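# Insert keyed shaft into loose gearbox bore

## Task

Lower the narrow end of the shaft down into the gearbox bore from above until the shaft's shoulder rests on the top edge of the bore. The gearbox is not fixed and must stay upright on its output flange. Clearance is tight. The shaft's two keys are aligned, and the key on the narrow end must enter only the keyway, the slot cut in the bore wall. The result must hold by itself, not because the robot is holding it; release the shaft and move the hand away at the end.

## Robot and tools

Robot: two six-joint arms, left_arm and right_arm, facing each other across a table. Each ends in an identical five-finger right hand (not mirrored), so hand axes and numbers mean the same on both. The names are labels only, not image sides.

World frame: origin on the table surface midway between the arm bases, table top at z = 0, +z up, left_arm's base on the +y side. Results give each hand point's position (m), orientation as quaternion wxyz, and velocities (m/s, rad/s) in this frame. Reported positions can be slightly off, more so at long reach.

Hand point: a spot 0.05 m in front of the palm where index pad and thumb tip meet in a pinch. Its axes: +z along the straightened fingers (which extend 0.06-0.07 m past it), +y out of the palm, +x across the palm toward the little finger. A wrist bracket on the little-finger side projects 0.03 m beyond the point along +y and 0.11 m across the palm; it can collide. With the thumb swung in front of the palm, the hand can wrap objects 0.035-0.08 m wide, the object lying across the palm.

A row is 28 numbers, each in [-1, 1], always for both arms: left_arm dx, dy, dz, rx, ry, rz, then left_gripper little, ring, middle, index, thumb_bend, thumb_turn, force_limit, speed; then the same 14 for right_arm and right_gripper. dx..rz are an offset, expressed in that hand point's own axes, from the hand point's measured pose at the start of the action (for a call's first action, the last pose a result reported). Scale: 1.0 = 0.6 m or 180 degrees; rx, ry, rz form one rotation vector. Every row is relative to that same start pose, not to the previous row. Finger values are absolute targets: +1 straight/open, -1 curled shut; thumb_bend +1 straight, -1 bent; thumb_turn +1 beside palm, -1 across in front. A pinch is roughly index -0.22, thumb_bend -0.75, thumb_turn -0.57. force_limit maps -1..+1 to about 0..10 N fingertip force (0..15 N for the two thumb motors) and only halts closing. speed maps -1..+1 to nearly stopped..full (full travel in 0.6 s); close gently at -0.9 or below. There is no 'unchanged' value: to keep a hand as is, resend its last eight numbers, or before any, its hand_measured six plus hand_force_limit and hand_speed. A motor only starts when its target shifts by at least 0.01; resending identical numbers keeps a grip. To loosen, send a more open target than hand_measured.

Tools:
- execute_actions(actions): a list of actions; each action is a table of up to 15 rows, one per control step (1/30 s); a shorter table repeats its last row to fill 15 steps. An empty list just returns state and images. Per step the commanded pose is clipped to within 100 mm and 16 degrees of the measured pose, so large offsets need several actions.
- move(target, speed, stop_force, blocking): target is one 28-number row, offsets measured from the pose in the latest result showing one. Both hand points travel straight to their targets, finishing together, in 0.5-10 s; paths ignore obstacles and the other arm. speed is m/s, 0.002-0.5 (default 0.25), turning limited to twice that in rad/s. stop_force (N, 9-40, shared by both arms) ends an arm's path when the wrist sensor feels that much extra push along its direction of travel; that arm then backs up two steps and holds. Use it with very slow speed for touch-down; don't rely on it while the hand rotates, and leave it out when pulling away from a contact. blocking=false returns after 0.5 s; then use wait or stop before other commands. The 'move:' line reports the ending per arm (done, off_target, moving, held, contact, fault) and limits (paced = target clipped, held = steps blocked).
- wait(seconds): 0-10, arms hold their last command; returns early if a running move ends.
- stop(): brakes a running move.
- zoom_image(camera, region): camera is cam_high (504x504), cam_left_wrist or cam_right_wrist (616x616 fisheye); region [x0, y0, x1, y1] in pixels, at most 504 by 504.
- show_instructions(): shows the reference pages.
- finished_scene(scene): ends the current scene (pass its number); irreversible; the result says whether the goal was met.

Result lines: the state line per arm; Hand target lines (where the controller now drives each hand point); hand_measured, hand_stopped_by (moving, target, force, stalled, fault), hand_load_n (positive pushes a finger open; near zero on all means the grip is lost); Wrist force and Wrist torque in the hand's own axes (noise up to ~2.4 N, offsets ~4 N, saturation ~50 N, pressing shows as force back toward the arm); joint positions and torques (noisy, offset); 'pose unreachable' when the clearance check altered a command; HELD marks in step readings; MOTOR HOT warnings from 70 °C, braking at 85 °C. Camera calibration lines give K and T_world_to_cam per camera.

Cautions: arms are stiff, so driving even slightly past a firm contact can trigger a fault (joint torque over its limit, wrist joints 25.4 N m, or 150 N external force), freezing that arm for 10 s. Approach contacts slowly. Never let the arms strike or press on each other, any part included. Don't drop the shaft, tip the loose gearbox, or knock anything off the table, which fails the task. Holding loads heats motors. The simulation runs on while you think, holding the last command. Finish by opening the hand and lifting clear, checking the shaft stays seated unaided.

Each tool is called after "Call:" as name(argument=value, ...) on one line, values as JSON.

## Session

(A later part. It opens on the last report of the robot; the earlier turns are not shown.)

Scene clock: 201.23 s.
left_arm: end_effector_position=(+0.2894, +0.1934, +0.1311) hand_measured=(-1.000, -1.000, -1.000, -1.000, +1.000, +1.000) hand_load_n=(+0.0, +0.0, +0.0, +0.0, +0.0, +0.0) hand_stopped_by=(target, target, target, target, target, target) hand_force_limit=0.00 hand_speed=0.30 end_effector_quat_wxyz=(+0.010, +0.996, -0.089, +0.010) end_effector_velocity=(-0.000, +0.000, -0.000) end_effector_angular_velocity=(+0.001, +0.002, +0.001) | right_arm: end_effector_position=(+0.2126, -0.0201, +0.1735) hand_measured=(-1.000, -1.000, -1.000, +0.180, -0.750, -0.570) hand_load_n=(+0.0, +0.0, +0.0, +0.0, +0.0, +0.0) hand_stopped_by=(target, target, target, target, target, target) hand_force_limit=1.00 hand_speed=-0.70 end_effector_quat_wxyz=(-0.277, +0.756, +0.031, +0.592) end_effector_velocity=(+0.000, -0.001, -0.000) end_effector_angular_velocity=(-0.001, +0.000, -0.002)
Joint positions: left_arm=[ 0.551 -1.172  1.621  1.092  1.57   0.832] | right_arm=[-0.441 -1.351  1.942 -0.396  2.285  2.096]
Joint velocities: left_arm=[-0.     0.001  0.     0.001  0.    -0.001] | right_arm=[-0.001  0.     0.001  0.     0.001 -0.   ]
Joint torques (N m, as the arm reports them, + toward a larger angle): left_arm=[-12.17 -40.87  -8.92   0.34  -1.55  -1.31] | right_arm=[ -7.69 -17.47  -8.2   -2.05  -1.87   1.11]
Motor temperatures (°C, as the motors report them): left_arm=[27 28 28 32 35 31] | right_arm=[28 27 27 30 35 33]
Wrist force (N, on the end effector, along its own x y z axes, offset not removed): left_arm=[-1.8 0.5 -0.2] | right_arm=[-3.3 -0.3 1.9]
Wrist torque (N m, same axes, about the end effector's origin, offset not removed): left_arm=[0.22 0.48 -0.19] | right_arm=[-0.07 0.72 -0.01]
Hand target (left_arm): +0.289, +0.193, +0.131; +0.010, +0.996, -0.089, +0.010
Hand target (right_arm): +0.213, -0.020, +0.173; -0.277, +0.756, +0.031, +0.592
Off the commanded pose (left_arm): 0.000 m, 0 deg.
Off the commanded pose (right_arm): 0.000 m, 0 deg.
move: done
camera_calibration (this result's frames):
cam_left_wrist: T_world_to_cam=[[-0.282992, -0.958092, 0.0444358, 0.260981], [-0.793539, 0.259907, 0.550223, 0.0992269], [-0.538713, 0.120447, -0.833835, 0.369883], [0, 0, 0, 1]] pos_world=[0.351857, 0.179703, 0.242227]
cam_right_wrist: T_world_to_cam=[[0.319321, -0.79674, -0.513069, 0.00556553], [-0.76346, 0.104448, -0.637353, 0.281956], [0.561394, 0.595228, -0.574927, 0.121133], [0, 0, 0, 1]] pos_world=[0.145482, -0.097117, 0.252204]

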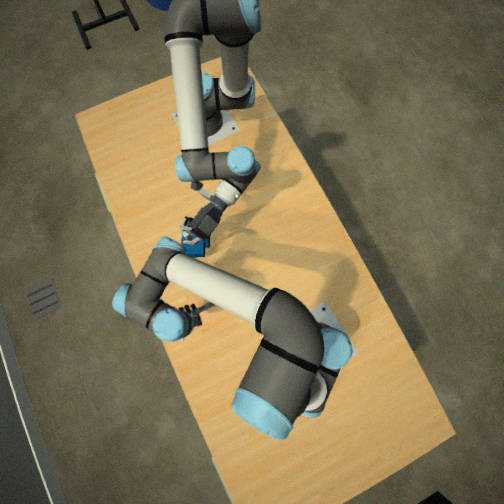

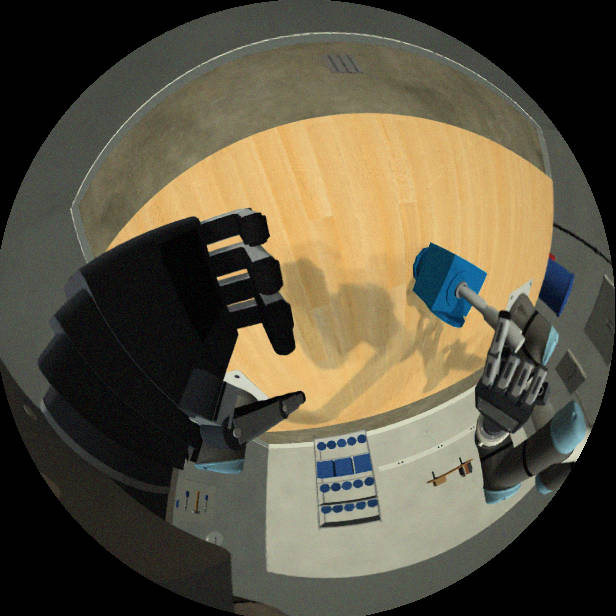

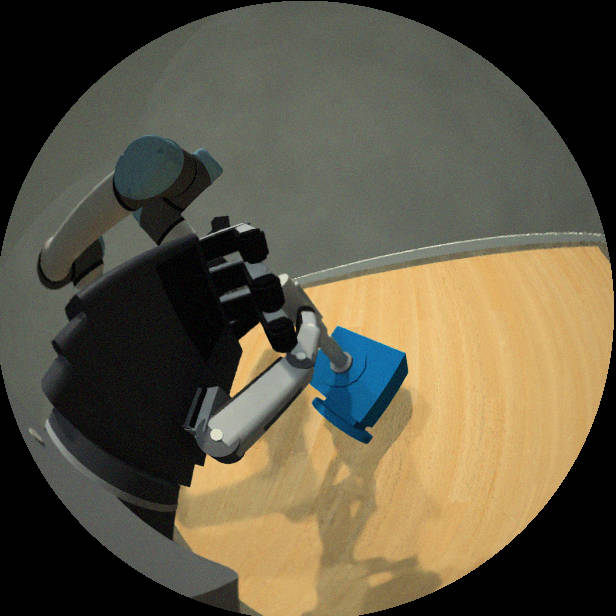

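Call:
move(target=[0.205,0.3,0,0,0,0,-1,-1,-1,-1,-1,-1,0,0.5,0,0,0,0,0,0,-1,-1,-1,0.18,-0.75,-0.57,1,-0.7])

Scene clock: 202.97 s.
left_arm: end_effector_position=(+0.3779, -0.0057, +0.1370) hand_measured=(-1.000, -1.000, -1.000, -1.000, -0.348, -0.838) hand_load_n=(+0.0, +0.0, -2.5, -2.0, +9.0, +18.0) hand_stopped_by=(target, target, target, target, force, force) hand_force_limit=0.00 hand_speed=0.50 end_effector_quat_wxyz=(+0.011, +0.996, -0.089, +0.010) end_effector_velocity=(+0.001, -0.001, +0.002) end_effector_angular_velocity=(+0.001, +0.001, -0.002) | right_arm: end_effector_position=(+0.2126, -0.0201, +0.1735) hand_measured=(-1.000, -1.000, -1.000, +0.180, -0.750, -0.570) hand_load_n=(+0.0, +0.0, +0.0, +0.0, +0.0, +0.0) hand_stopped_by=(target, target, target, target, target, target) hand_force_limit=1.00 hand_speed=-0.70 end_effector_quat_wxyz=(-0.277, +0.756, +0.031, +0.592) end_effector_velocity=(+0.000, +0.000, +0.000) end_effector_angular_velocity=(+0.001, -0.000, +0.001)
Joint positions: left_arm=[ 0.47  -0.677  0.777  1.442  1.568  0.752] | right_arm=[-0.441 -1.351  1.942 -0.396  2.285  2.096]
Joint velocities: left_arm=[ 0.001  0.007 -0.017  0.011  0.     0.003] | right_arm=[-0.    -0.    -0.    -0.001 -0.001 -0.   ]
Joint torques (N m, as the arm reports them, + toward a larger angle): left_arm=[ 14.13 -46.95 -28.03   4.44   1.53   2.05] | right_arm=[ -6.88 -21.66 -15.67  -1.8   -1.76   1.16]
Motor temperatures (°C, as the motors report them): left_arm=[27 28 28 32 35 31] | right_arm=[28 27 27 30 35 33]
Wrist force (N, on the end effector, along its own x y z axes, offset not removed): left_arm=[-3.7 0.0 3.2] | right_arm=[-1.8 -2.7 0.8]
Wrist torque (N m, same axes, about the end effector's origin, offset not removed): left_arm=[-0.10 0.48 -0.38] | right_arm=[-0.50 0.46 0.10]
Hand target (left_arm): +0.378, -0.006, +0.137; +0.010, +0.996, -0.089, +0.010
Hand target (right_arm): +0.213, -0.020, +0.173; -0.277, +0.756, +0.031, +0.592
Off the commanded pose (left_arm): 0.000 m, 0 deg.
Off the commanded pose (right_arm): 0.000 m, 0 deg.
move: done
camera_calibration (this result's frames):
cam_left_wrist: T_world_to_cam=[[-0.28316, -0.958028, 0.0447468, 0.095019], [-0.793521, 0.260231, 0.550094, 0.218093], [-0.53865, 0.120257, -0.833903, 0.446423], [0, 0, 0, 1]] pos_world=[0.440433, -0.0194091, 0.24805]
cam_right_wrist: T_world_to_cam=[[0.319314, -0.796759, -0.513044, 0.00554532], [-0.763469, 0.104424, -0.637346, 0.281941], [0.561385, 0.595207, -0.574957, 0.121136], [0, 0, 0, 1]] pos_world=[0.145479, -0.097124, 0.252187]

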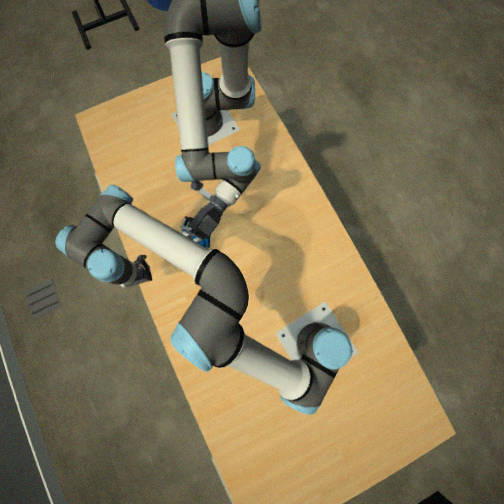

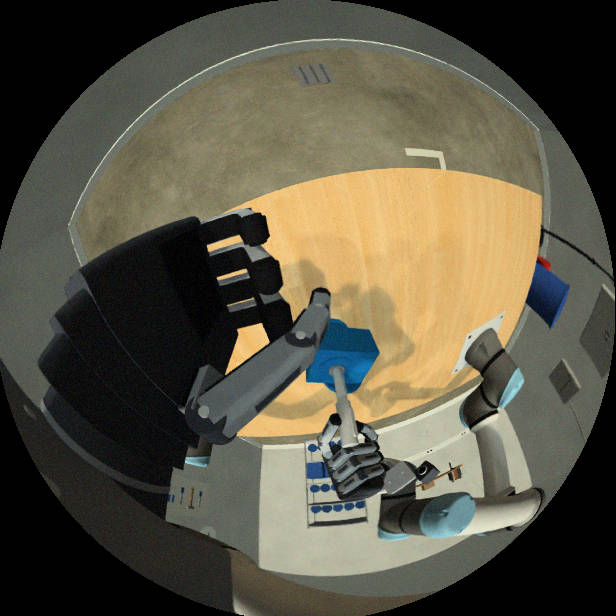

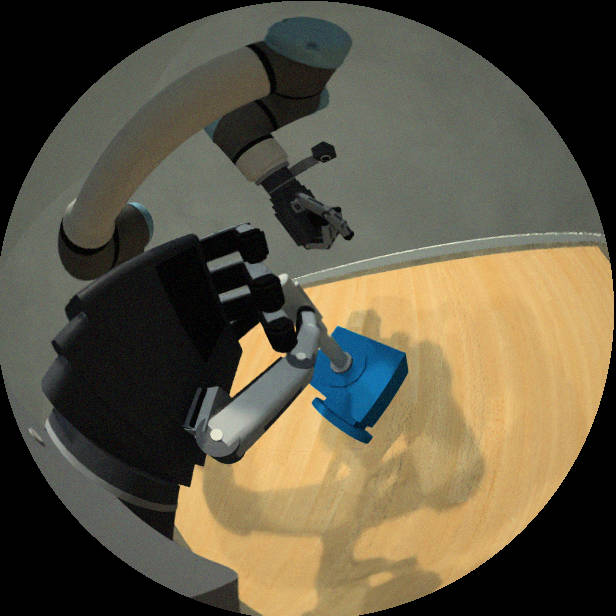

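Call:
execute_actions(actions=[])

Call:
zoom_image(camera="cam_left_wrist", region=[290,320,410,460])

Scene clock: 203.30 s.
left_arm: end_effector_position=(+0.3781, -0.0057, +0.1370) hand_measured=(-1.000, -1.000, -1.000, -1.000, -0.348, -0.838) hand_load_n=(+0.0, +0.0, -2.5, -2.0, +9.0, +18.0) hand_stopped_by=(target, target, target, target, force, force) hand_force_limit=0.00 hand_speed=0.50 end_effector_quat_wxyz=(+0.010, +0.996, -0.089, +0.010) end_effector_velocity=(-0.001, +0.001, +0.001) end_effector_angular_velocity=(+0.001, -0.000, -0.002) | right_arm: end_effector_position=(+0.2126, -0.0201, +0.1735) hand_measured=(-1.000, -1.000, -1.000, +0.180, -0.750, -0.570) hand_load_n=(+0.0, +0.0, +0.0, +0.0, +0.0, +0.0) hand_stopped_by=(target, target, target, target, target, target) hand_force_limit=1.00 hand_speed=-0.70 end_effector_quat_wxyz=(-0.277, +0.756, +0.031, +0.592) end_effector_velocity=(-0.000, +0.000, -0.000) end_effector_angular_velocity=(+0.000, +0.000, +0.001)
Joint positions: left_arm=[ 0.47  -0.676  0.776  1.442  1.568  0.752] | right_arm=[-0.441 -1.351  1.942 -0.396  2.285  2.096]
Joint velocities: left_arm=[-0.001 -0.002  0.001  0.002 -0.001  0.002] | right_arm=[ 0. -0.  0. -0. -0.  0.]
Joint torques (N m, as the arm reports them, + toward a larger angle): left_arm=[ 13.66 -46.45 -27.89   4.27   1.52   1.86] | right_arm=[ -7.01 -23.4  -18.28  -1.66  -1.81   1.17]
Motor temperatures (°C, as the motors report them): left_arm=[27 28 28 32 35 31] | right_arm=[28 27 27 30 35 33]
Wrist force (N, on the end effector, along its own x y z axes, offset not removed): left_arm=[-2.3 0.9 2.9] | right_arm=[2.5 -2.4 0.4]
Wrist torque (N m, same axes, about the end effector's origin, offset not removed): left_arm=[-0.01 0.13 0.00] | right_arm=[-0.34 -0.02 0.19]
Hand target (left_arm): +0.378, -0.006, +0.137; +0.010, +0.996, -0.089, +0.010
Hand target (right_arm): +0.213, -0.020, +0.173; -0.277, +0.756, +0.031, +0.592
Off the commanded pose (left_arm): 0.000 m, 0 deg.
Off the commanded pose (right_arm): 0.000 m, 0 deg.
camera_calibration (this result's frames):
cam_left_wrist: T_world_to_cam=[[-0.283014, -0.958079, 0.0445861, 0.095026], [-0.793451, 0.259993, 0.550308, 0.218171], [-0.53883, 0.120368, -0.833771, 0.446593], [0, 0, 0, 1]] pos_world=[0.440639, -0.0194358, 0.248058]
cam_right_wrist: T_world_to_cam=[[0.319313, -0.796759, -0.513044, 0.00554524], [-0.763469, 0.104424, -0.637346, 0.281941], [0.561385, 0.595207, -0.574957, 0.121136], [0, 0, 0, 1]] pos_world=[0.145479, -0.0971241, 0.252187]

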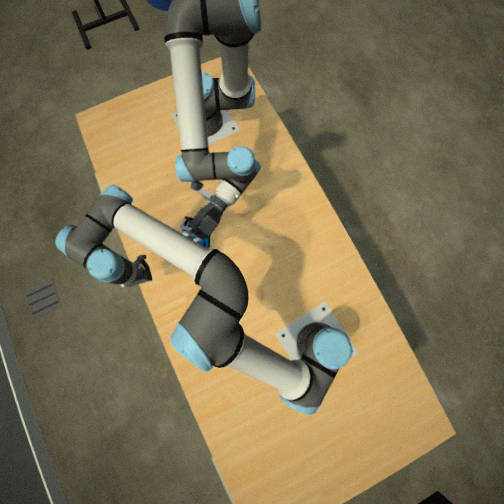

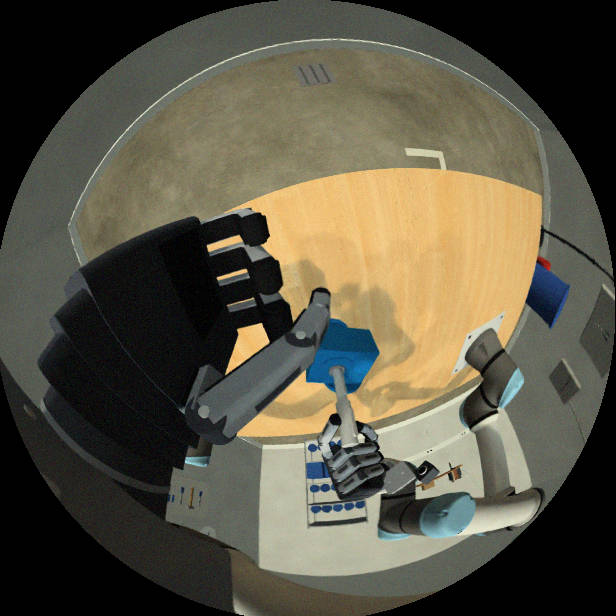

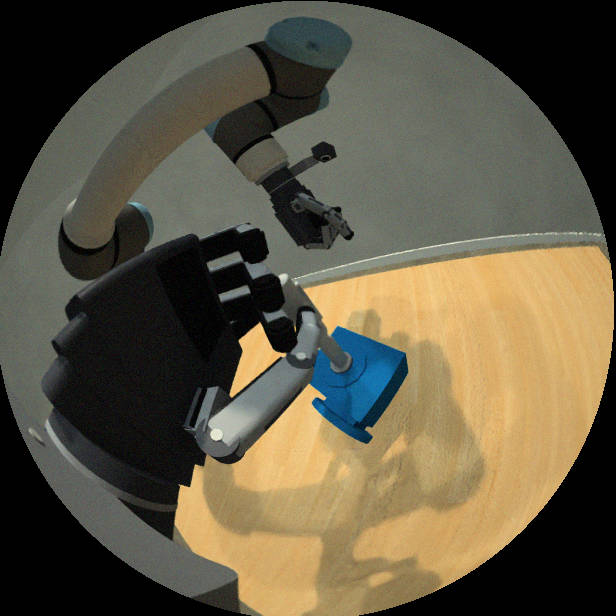

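Region (290, 320, 410, 460) of cam_left_wrist's 616x616 image, scaled by 3.600, with more detail than that image has; it fills the left 432 columns of this view, and the rest is white.

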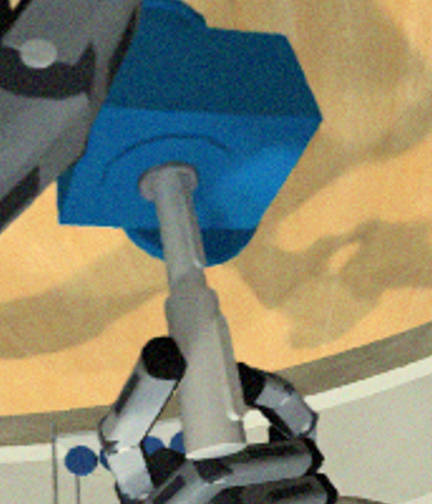

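Call:
move(target=[0,0,0,0,0,0,-1,-1,-1,-1,-1,-1,0,0.5,0,0,-0.008,0,0,0,-1,-1,-1,0.18,-0.75,-0.57,1,-0.7], speed=0.01)

Call:
zoom_image(camera="cam_left_wrist", region=[290,320,410,460])

Call:
zoom_image(camera="cam_right_wrist", region=[260,270,400,410])

Scene clock: 204.27 s.
left_arm: end_effector_position=(+0.3781, -0.0057, +0.1370) hand_measured=(-1.000, -1.000, -1.000, -1.000, -0.348, -0.838) hand_load_n=(+0.0, +0.0, -2.5, -2.0, +9.0, +18.0) hand_stopped_by=(target, target, target, target, force, force) hand_force_limit=0.00 hand_speed=0.50 end_effector_quat_wxyz=(+0.010, +0.996, -0.089, +0.010) end_effector_velocity=(-0.000, -0.000, +0.000) end_effector_angular_velocity=(-0.002, -0.000, -0.001) | right_arm: end_effector_position=(+0.2084, -0.0223, +0.1741) hand_measured=(-1.000, -1.000, -1.000, +0.180, -0.750, -0.570) hand_load_n=(+0.0, +0.0, +0.0, +0.0, +0.0, +0.0) hand_stopped_by=(target, target, target, target, target, target) hand_force_limit=1.00 hand_speed=-0.70 end_effector_quat_wxyz=(-0.277, +0.756, +0.031, +0.592) end_effector_velocity=(-0.002, +0.000, +0.000) end_effector_angular_velocity=(+0.000, +0.000, +0.002)
Joint positions: left_arm=[ 0.47  -0.676  0.776  1.442  1.568  0.752] | right_arm=[-0.433 -1.357  1.947 -0.394  2.292  2.098]
Joint velocities: left_arm=[ 0.    -0.001 -0.    -0.001  0.001  0.001] | right_arm=[ 0.003 -0.002  0.001  0.001  0.     0.001]
Joint torques (N m, as the arm reports them, + toward a larger angle): left_arm=[  9.35 -48.16 -24.97   3.87   1.56   1.86] | right_arm=[ 11.78 -32.29  -8.63   0.79   2.76   1.88]
Motor temperatures (°C, as the motors report them): left_arm=[27 28 28 32 35 31] | right_arm=[28 27 27 30 35 33]
Wrist force (N, on the end effector, along its own x y z axes, offset not removed): left_arm=[-3.8 1.0 0.4] | right_arm=[-1.7 -0.2 3.8]
Wrist torque (N m, same axes, about the end effector's origin, offset not removed): left_arm=[0.24 0.51 -0.23] | right_arm=[-0.40 0.21 0.11]
Hand target (left_arm): +0.378, -0.006, +0.137; +0.010, +0.996, -0.089, +0.010
Hand target (right_arm): +0.208, -0.022, +0.174; -0.277, +0.756, +0.031, +0.592
Off the commanded pose (left_arm): 0.000 m, 0 deg.
Off the commanded pose (right_arm): 0.000 m, 0 deg.
move: done
camera_calibration (this result's frames):
cam_left_wrist: T_world_to_cam=[[-0.282984, -0.958088, 0.0445844, 0.0950311], [-0.793458, 0.259967, 0.55031, 0.218184], [-0.538836, 0.120353, -0.833769, 0.446603], [0, 0, 0, 1]] pos_world=[0.440657, -0.0194224, 0.248058]
cam_right_wrist: T_world_to_cam=[[0.319308, -0.796764, -0.513039, 0.00550699], [-0.763464, 0.10443, -0.637352, 0.279451], [0.561396, 0.595198, -0.574955, 0.125121], [0, 0, 0, 1]] pos_world=[0.14135, -0.099267, 0.252873]

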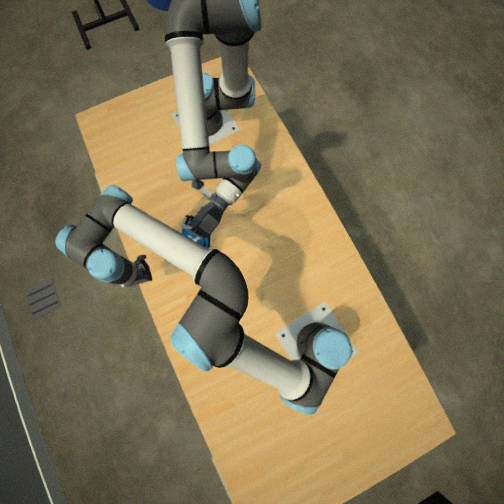

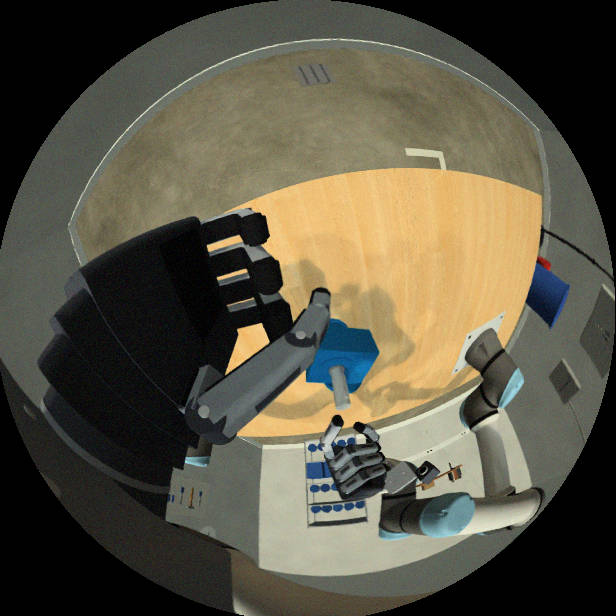

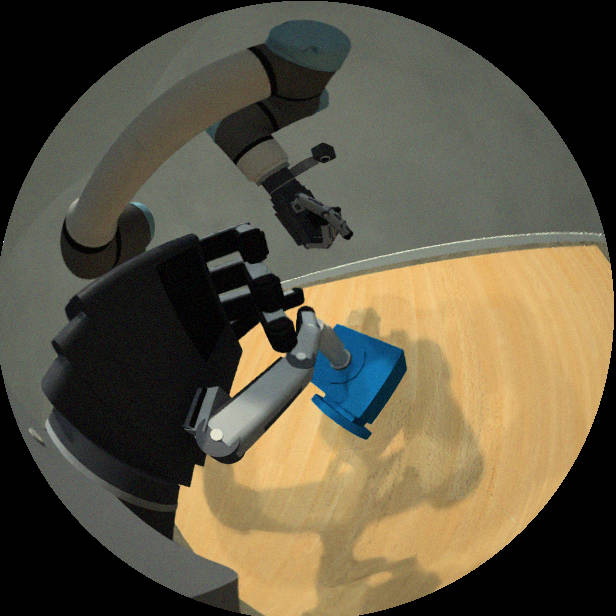

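Region (290, 320, 410, 460) of cam_left_wrist's 616x616 image, scaled by 3.600, with more detail than that image has; it fills the left 432 columns of this view, and the rest is white.

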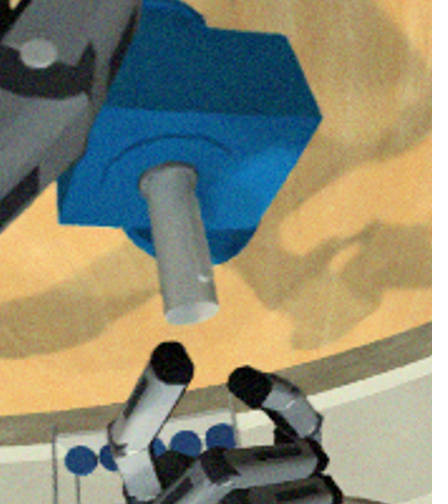

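Region (260, 270, 400, 410) of cam_right_wrist's 616x616 image, scaled by 3.600, with more detail than that image has.

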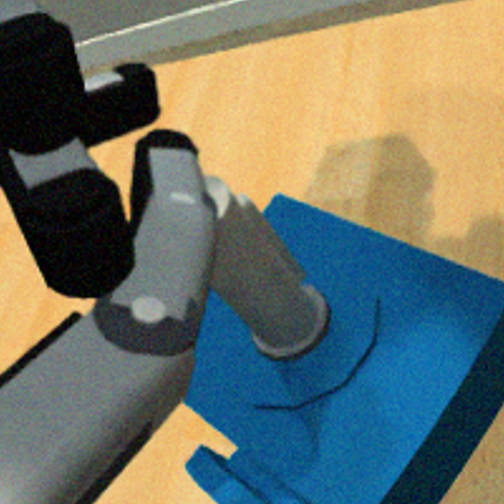

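Dropped in. Retreat (right up and back; left up).

Call:
move(target=[0,0,-0.12,0,0,0,-1,-1,-1,-1,-1,-1,0,0.5,0.13,-0.055,-0.15,0,0,0,-1,-1,-1,0.18,-0.75,-0.57,1,-0.7], speed=0.2)

Call:
zoom_image(camera="cam_right_wrist", region=[240,280,440,480])

Scene clock: 205.50 s.
left_arm: end_effector_position=(+0.3769, -0.0042, +0.2089) hand_measured=(-1.000, -1.000, -1.000, -1.000, -0.348, -0.838) hand_load_n=(+0.0, +0.0, -2.5, -2.0, +9.0, +18.0) hand_stopped_by=(target, target, target, target, force, force) hand_force_limit=0.00 hand_speed=0.50 end_effector_quat_wxyz=(+0.010, +0.996, -0.089, +0.010) end_effector_velocity=(+0.000, -0.000, +0.000) end_effector_angular_velocity=(+0.002, -0.000, -0.001) | right_arm: end_effector_position=(+0.1402, -0.0572, +0.2710) hand_measured=(-1.000, -1.000, -1.000, +0.180, -0.750, -0.570) hand_load_n=(+0.0, +0.0, +0.0, +0.0, +0.0, +0.0) hand_stopped_by=(target, target, target, target, target, target) hand_force_limit=1.00 hand_speed=-0.70 end_effector_quat_wxyz=(-0.277, +0.756, +0.031, +0.592) end_effector_velocity=(-0.002, -0.000, +0.001) end_effector_angular_velocity=(-0.000, +0.001, +0.001)
Joint positions: left_arm=[ 0.47  -0.687  0.612  1.617  1.568  0.751] | right_arm=[-0.287 -1.533  1.875 -0.115  2.435  2.141]
Joint velocities: left_arm=[-0.     0.003 -0.006  0.004 -0.001  0.   ] | right_arm=[ 0.003 -0.001 -0.002  0.006  0.002  0.002]
Joint torques (N m, as the arm reports them, + toward a larger angle): left_arm=[-11.46 -46.5  -28.31   4.3    1.41   1.88] | right_arm=[ 11.12 -26.02 -31.27   0.96   3.     1.9 ]
Motor temperatures (°C, as the motors report them): left_arm=[27 28 28 32 35 31] | right_arm=[28 27 27 30 35 33]
Wrist force (N, on the end effector, along its own x y z axes, offset not removed): left_arm=[-4.0 0.4 -2.5] | right_arm=[-0.2 -0.7 0.5]
Wrist torque (N m, same axes, about the end effector's origin, offset not removed): left_arm=[0.24 0.54 -0.24] | right_arm=[-0.21 0.15 0.21]
Hand target (left_arm): +0.377, -0.004, +0.209; +0.010, +0.996, -0.089, +0.010
Hand target (right_arm): +0.140, -0.057, +0.271; -0.277, +0.756, +0.031, +0.592
Off the commanded pose (left_arm): 0.000 m, 0 deg.
Off the commanded pose (right_arm): 0.000 m, 0 deg.
move: done
camera_calibration (this result's frames):
cam_left_wrist: T_world_to_cam=[[-0.282971, -0.958094, 0.0445421, 0.0929569], [-0.793523, 0.259945, 0.550226, 0.17729], [-0.538747, 0.120353, -0.833827, 0.505695], [0, 0, 0, 1]] pos_world=[0.439429, -0.0178861, 0.319972]
cam_right_wrist: T_world_to_cam=[[0.319442, -0.79678, -0.51293, 0.0490689], [-0.763337, 0.104368, -0.637514, 0.292746], [0.561493, 0.595188, -0.574872, 0.239905], [0, 0, 0, 1]] pos_world=[0.0730845, -0.134245, 0.349714]

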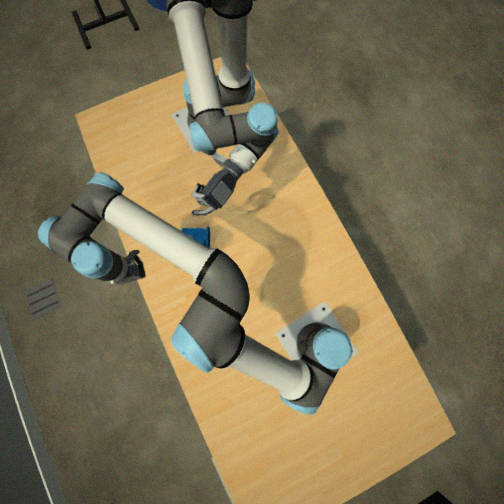

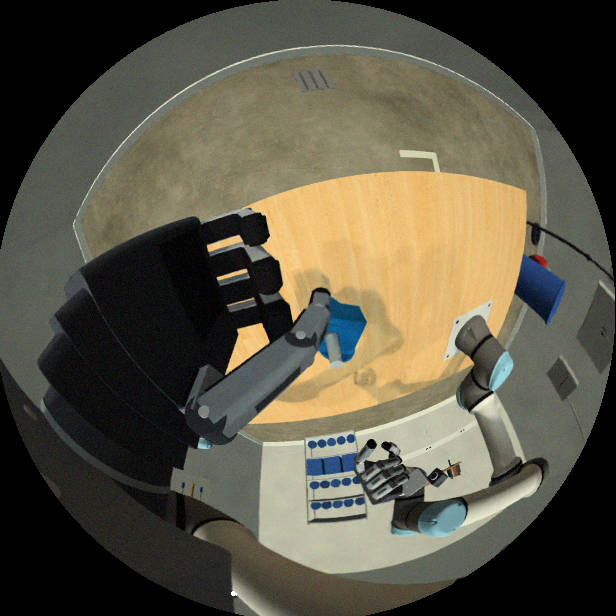

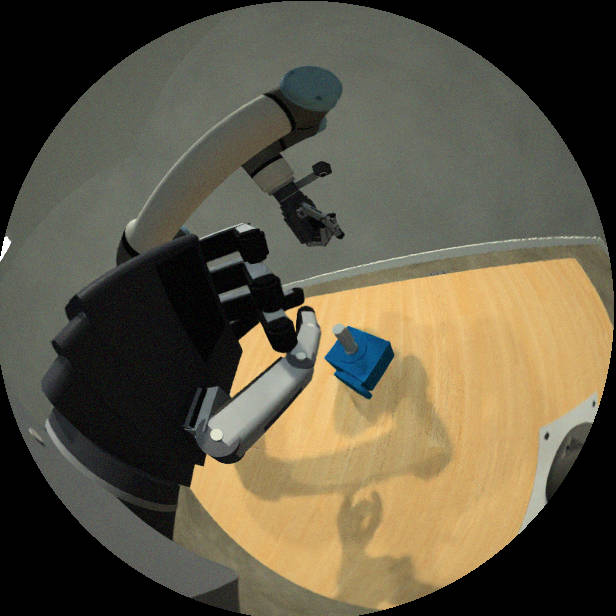

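Region (240, 280, 440, 480) of cam_right_wrist's 616x616 image, scaled by 2.520, with more detail than that image has.

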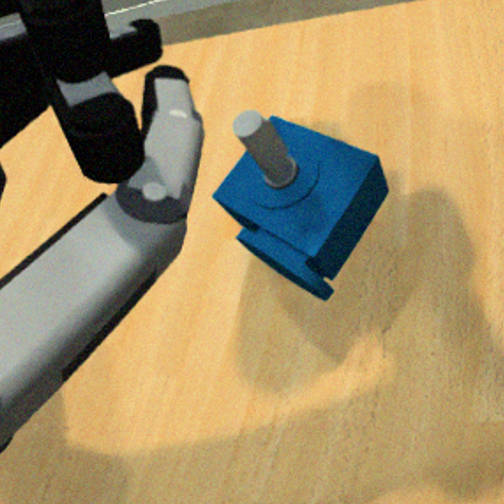

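Call:
finished_scene(scene=2)

The scene is finished: the task was done.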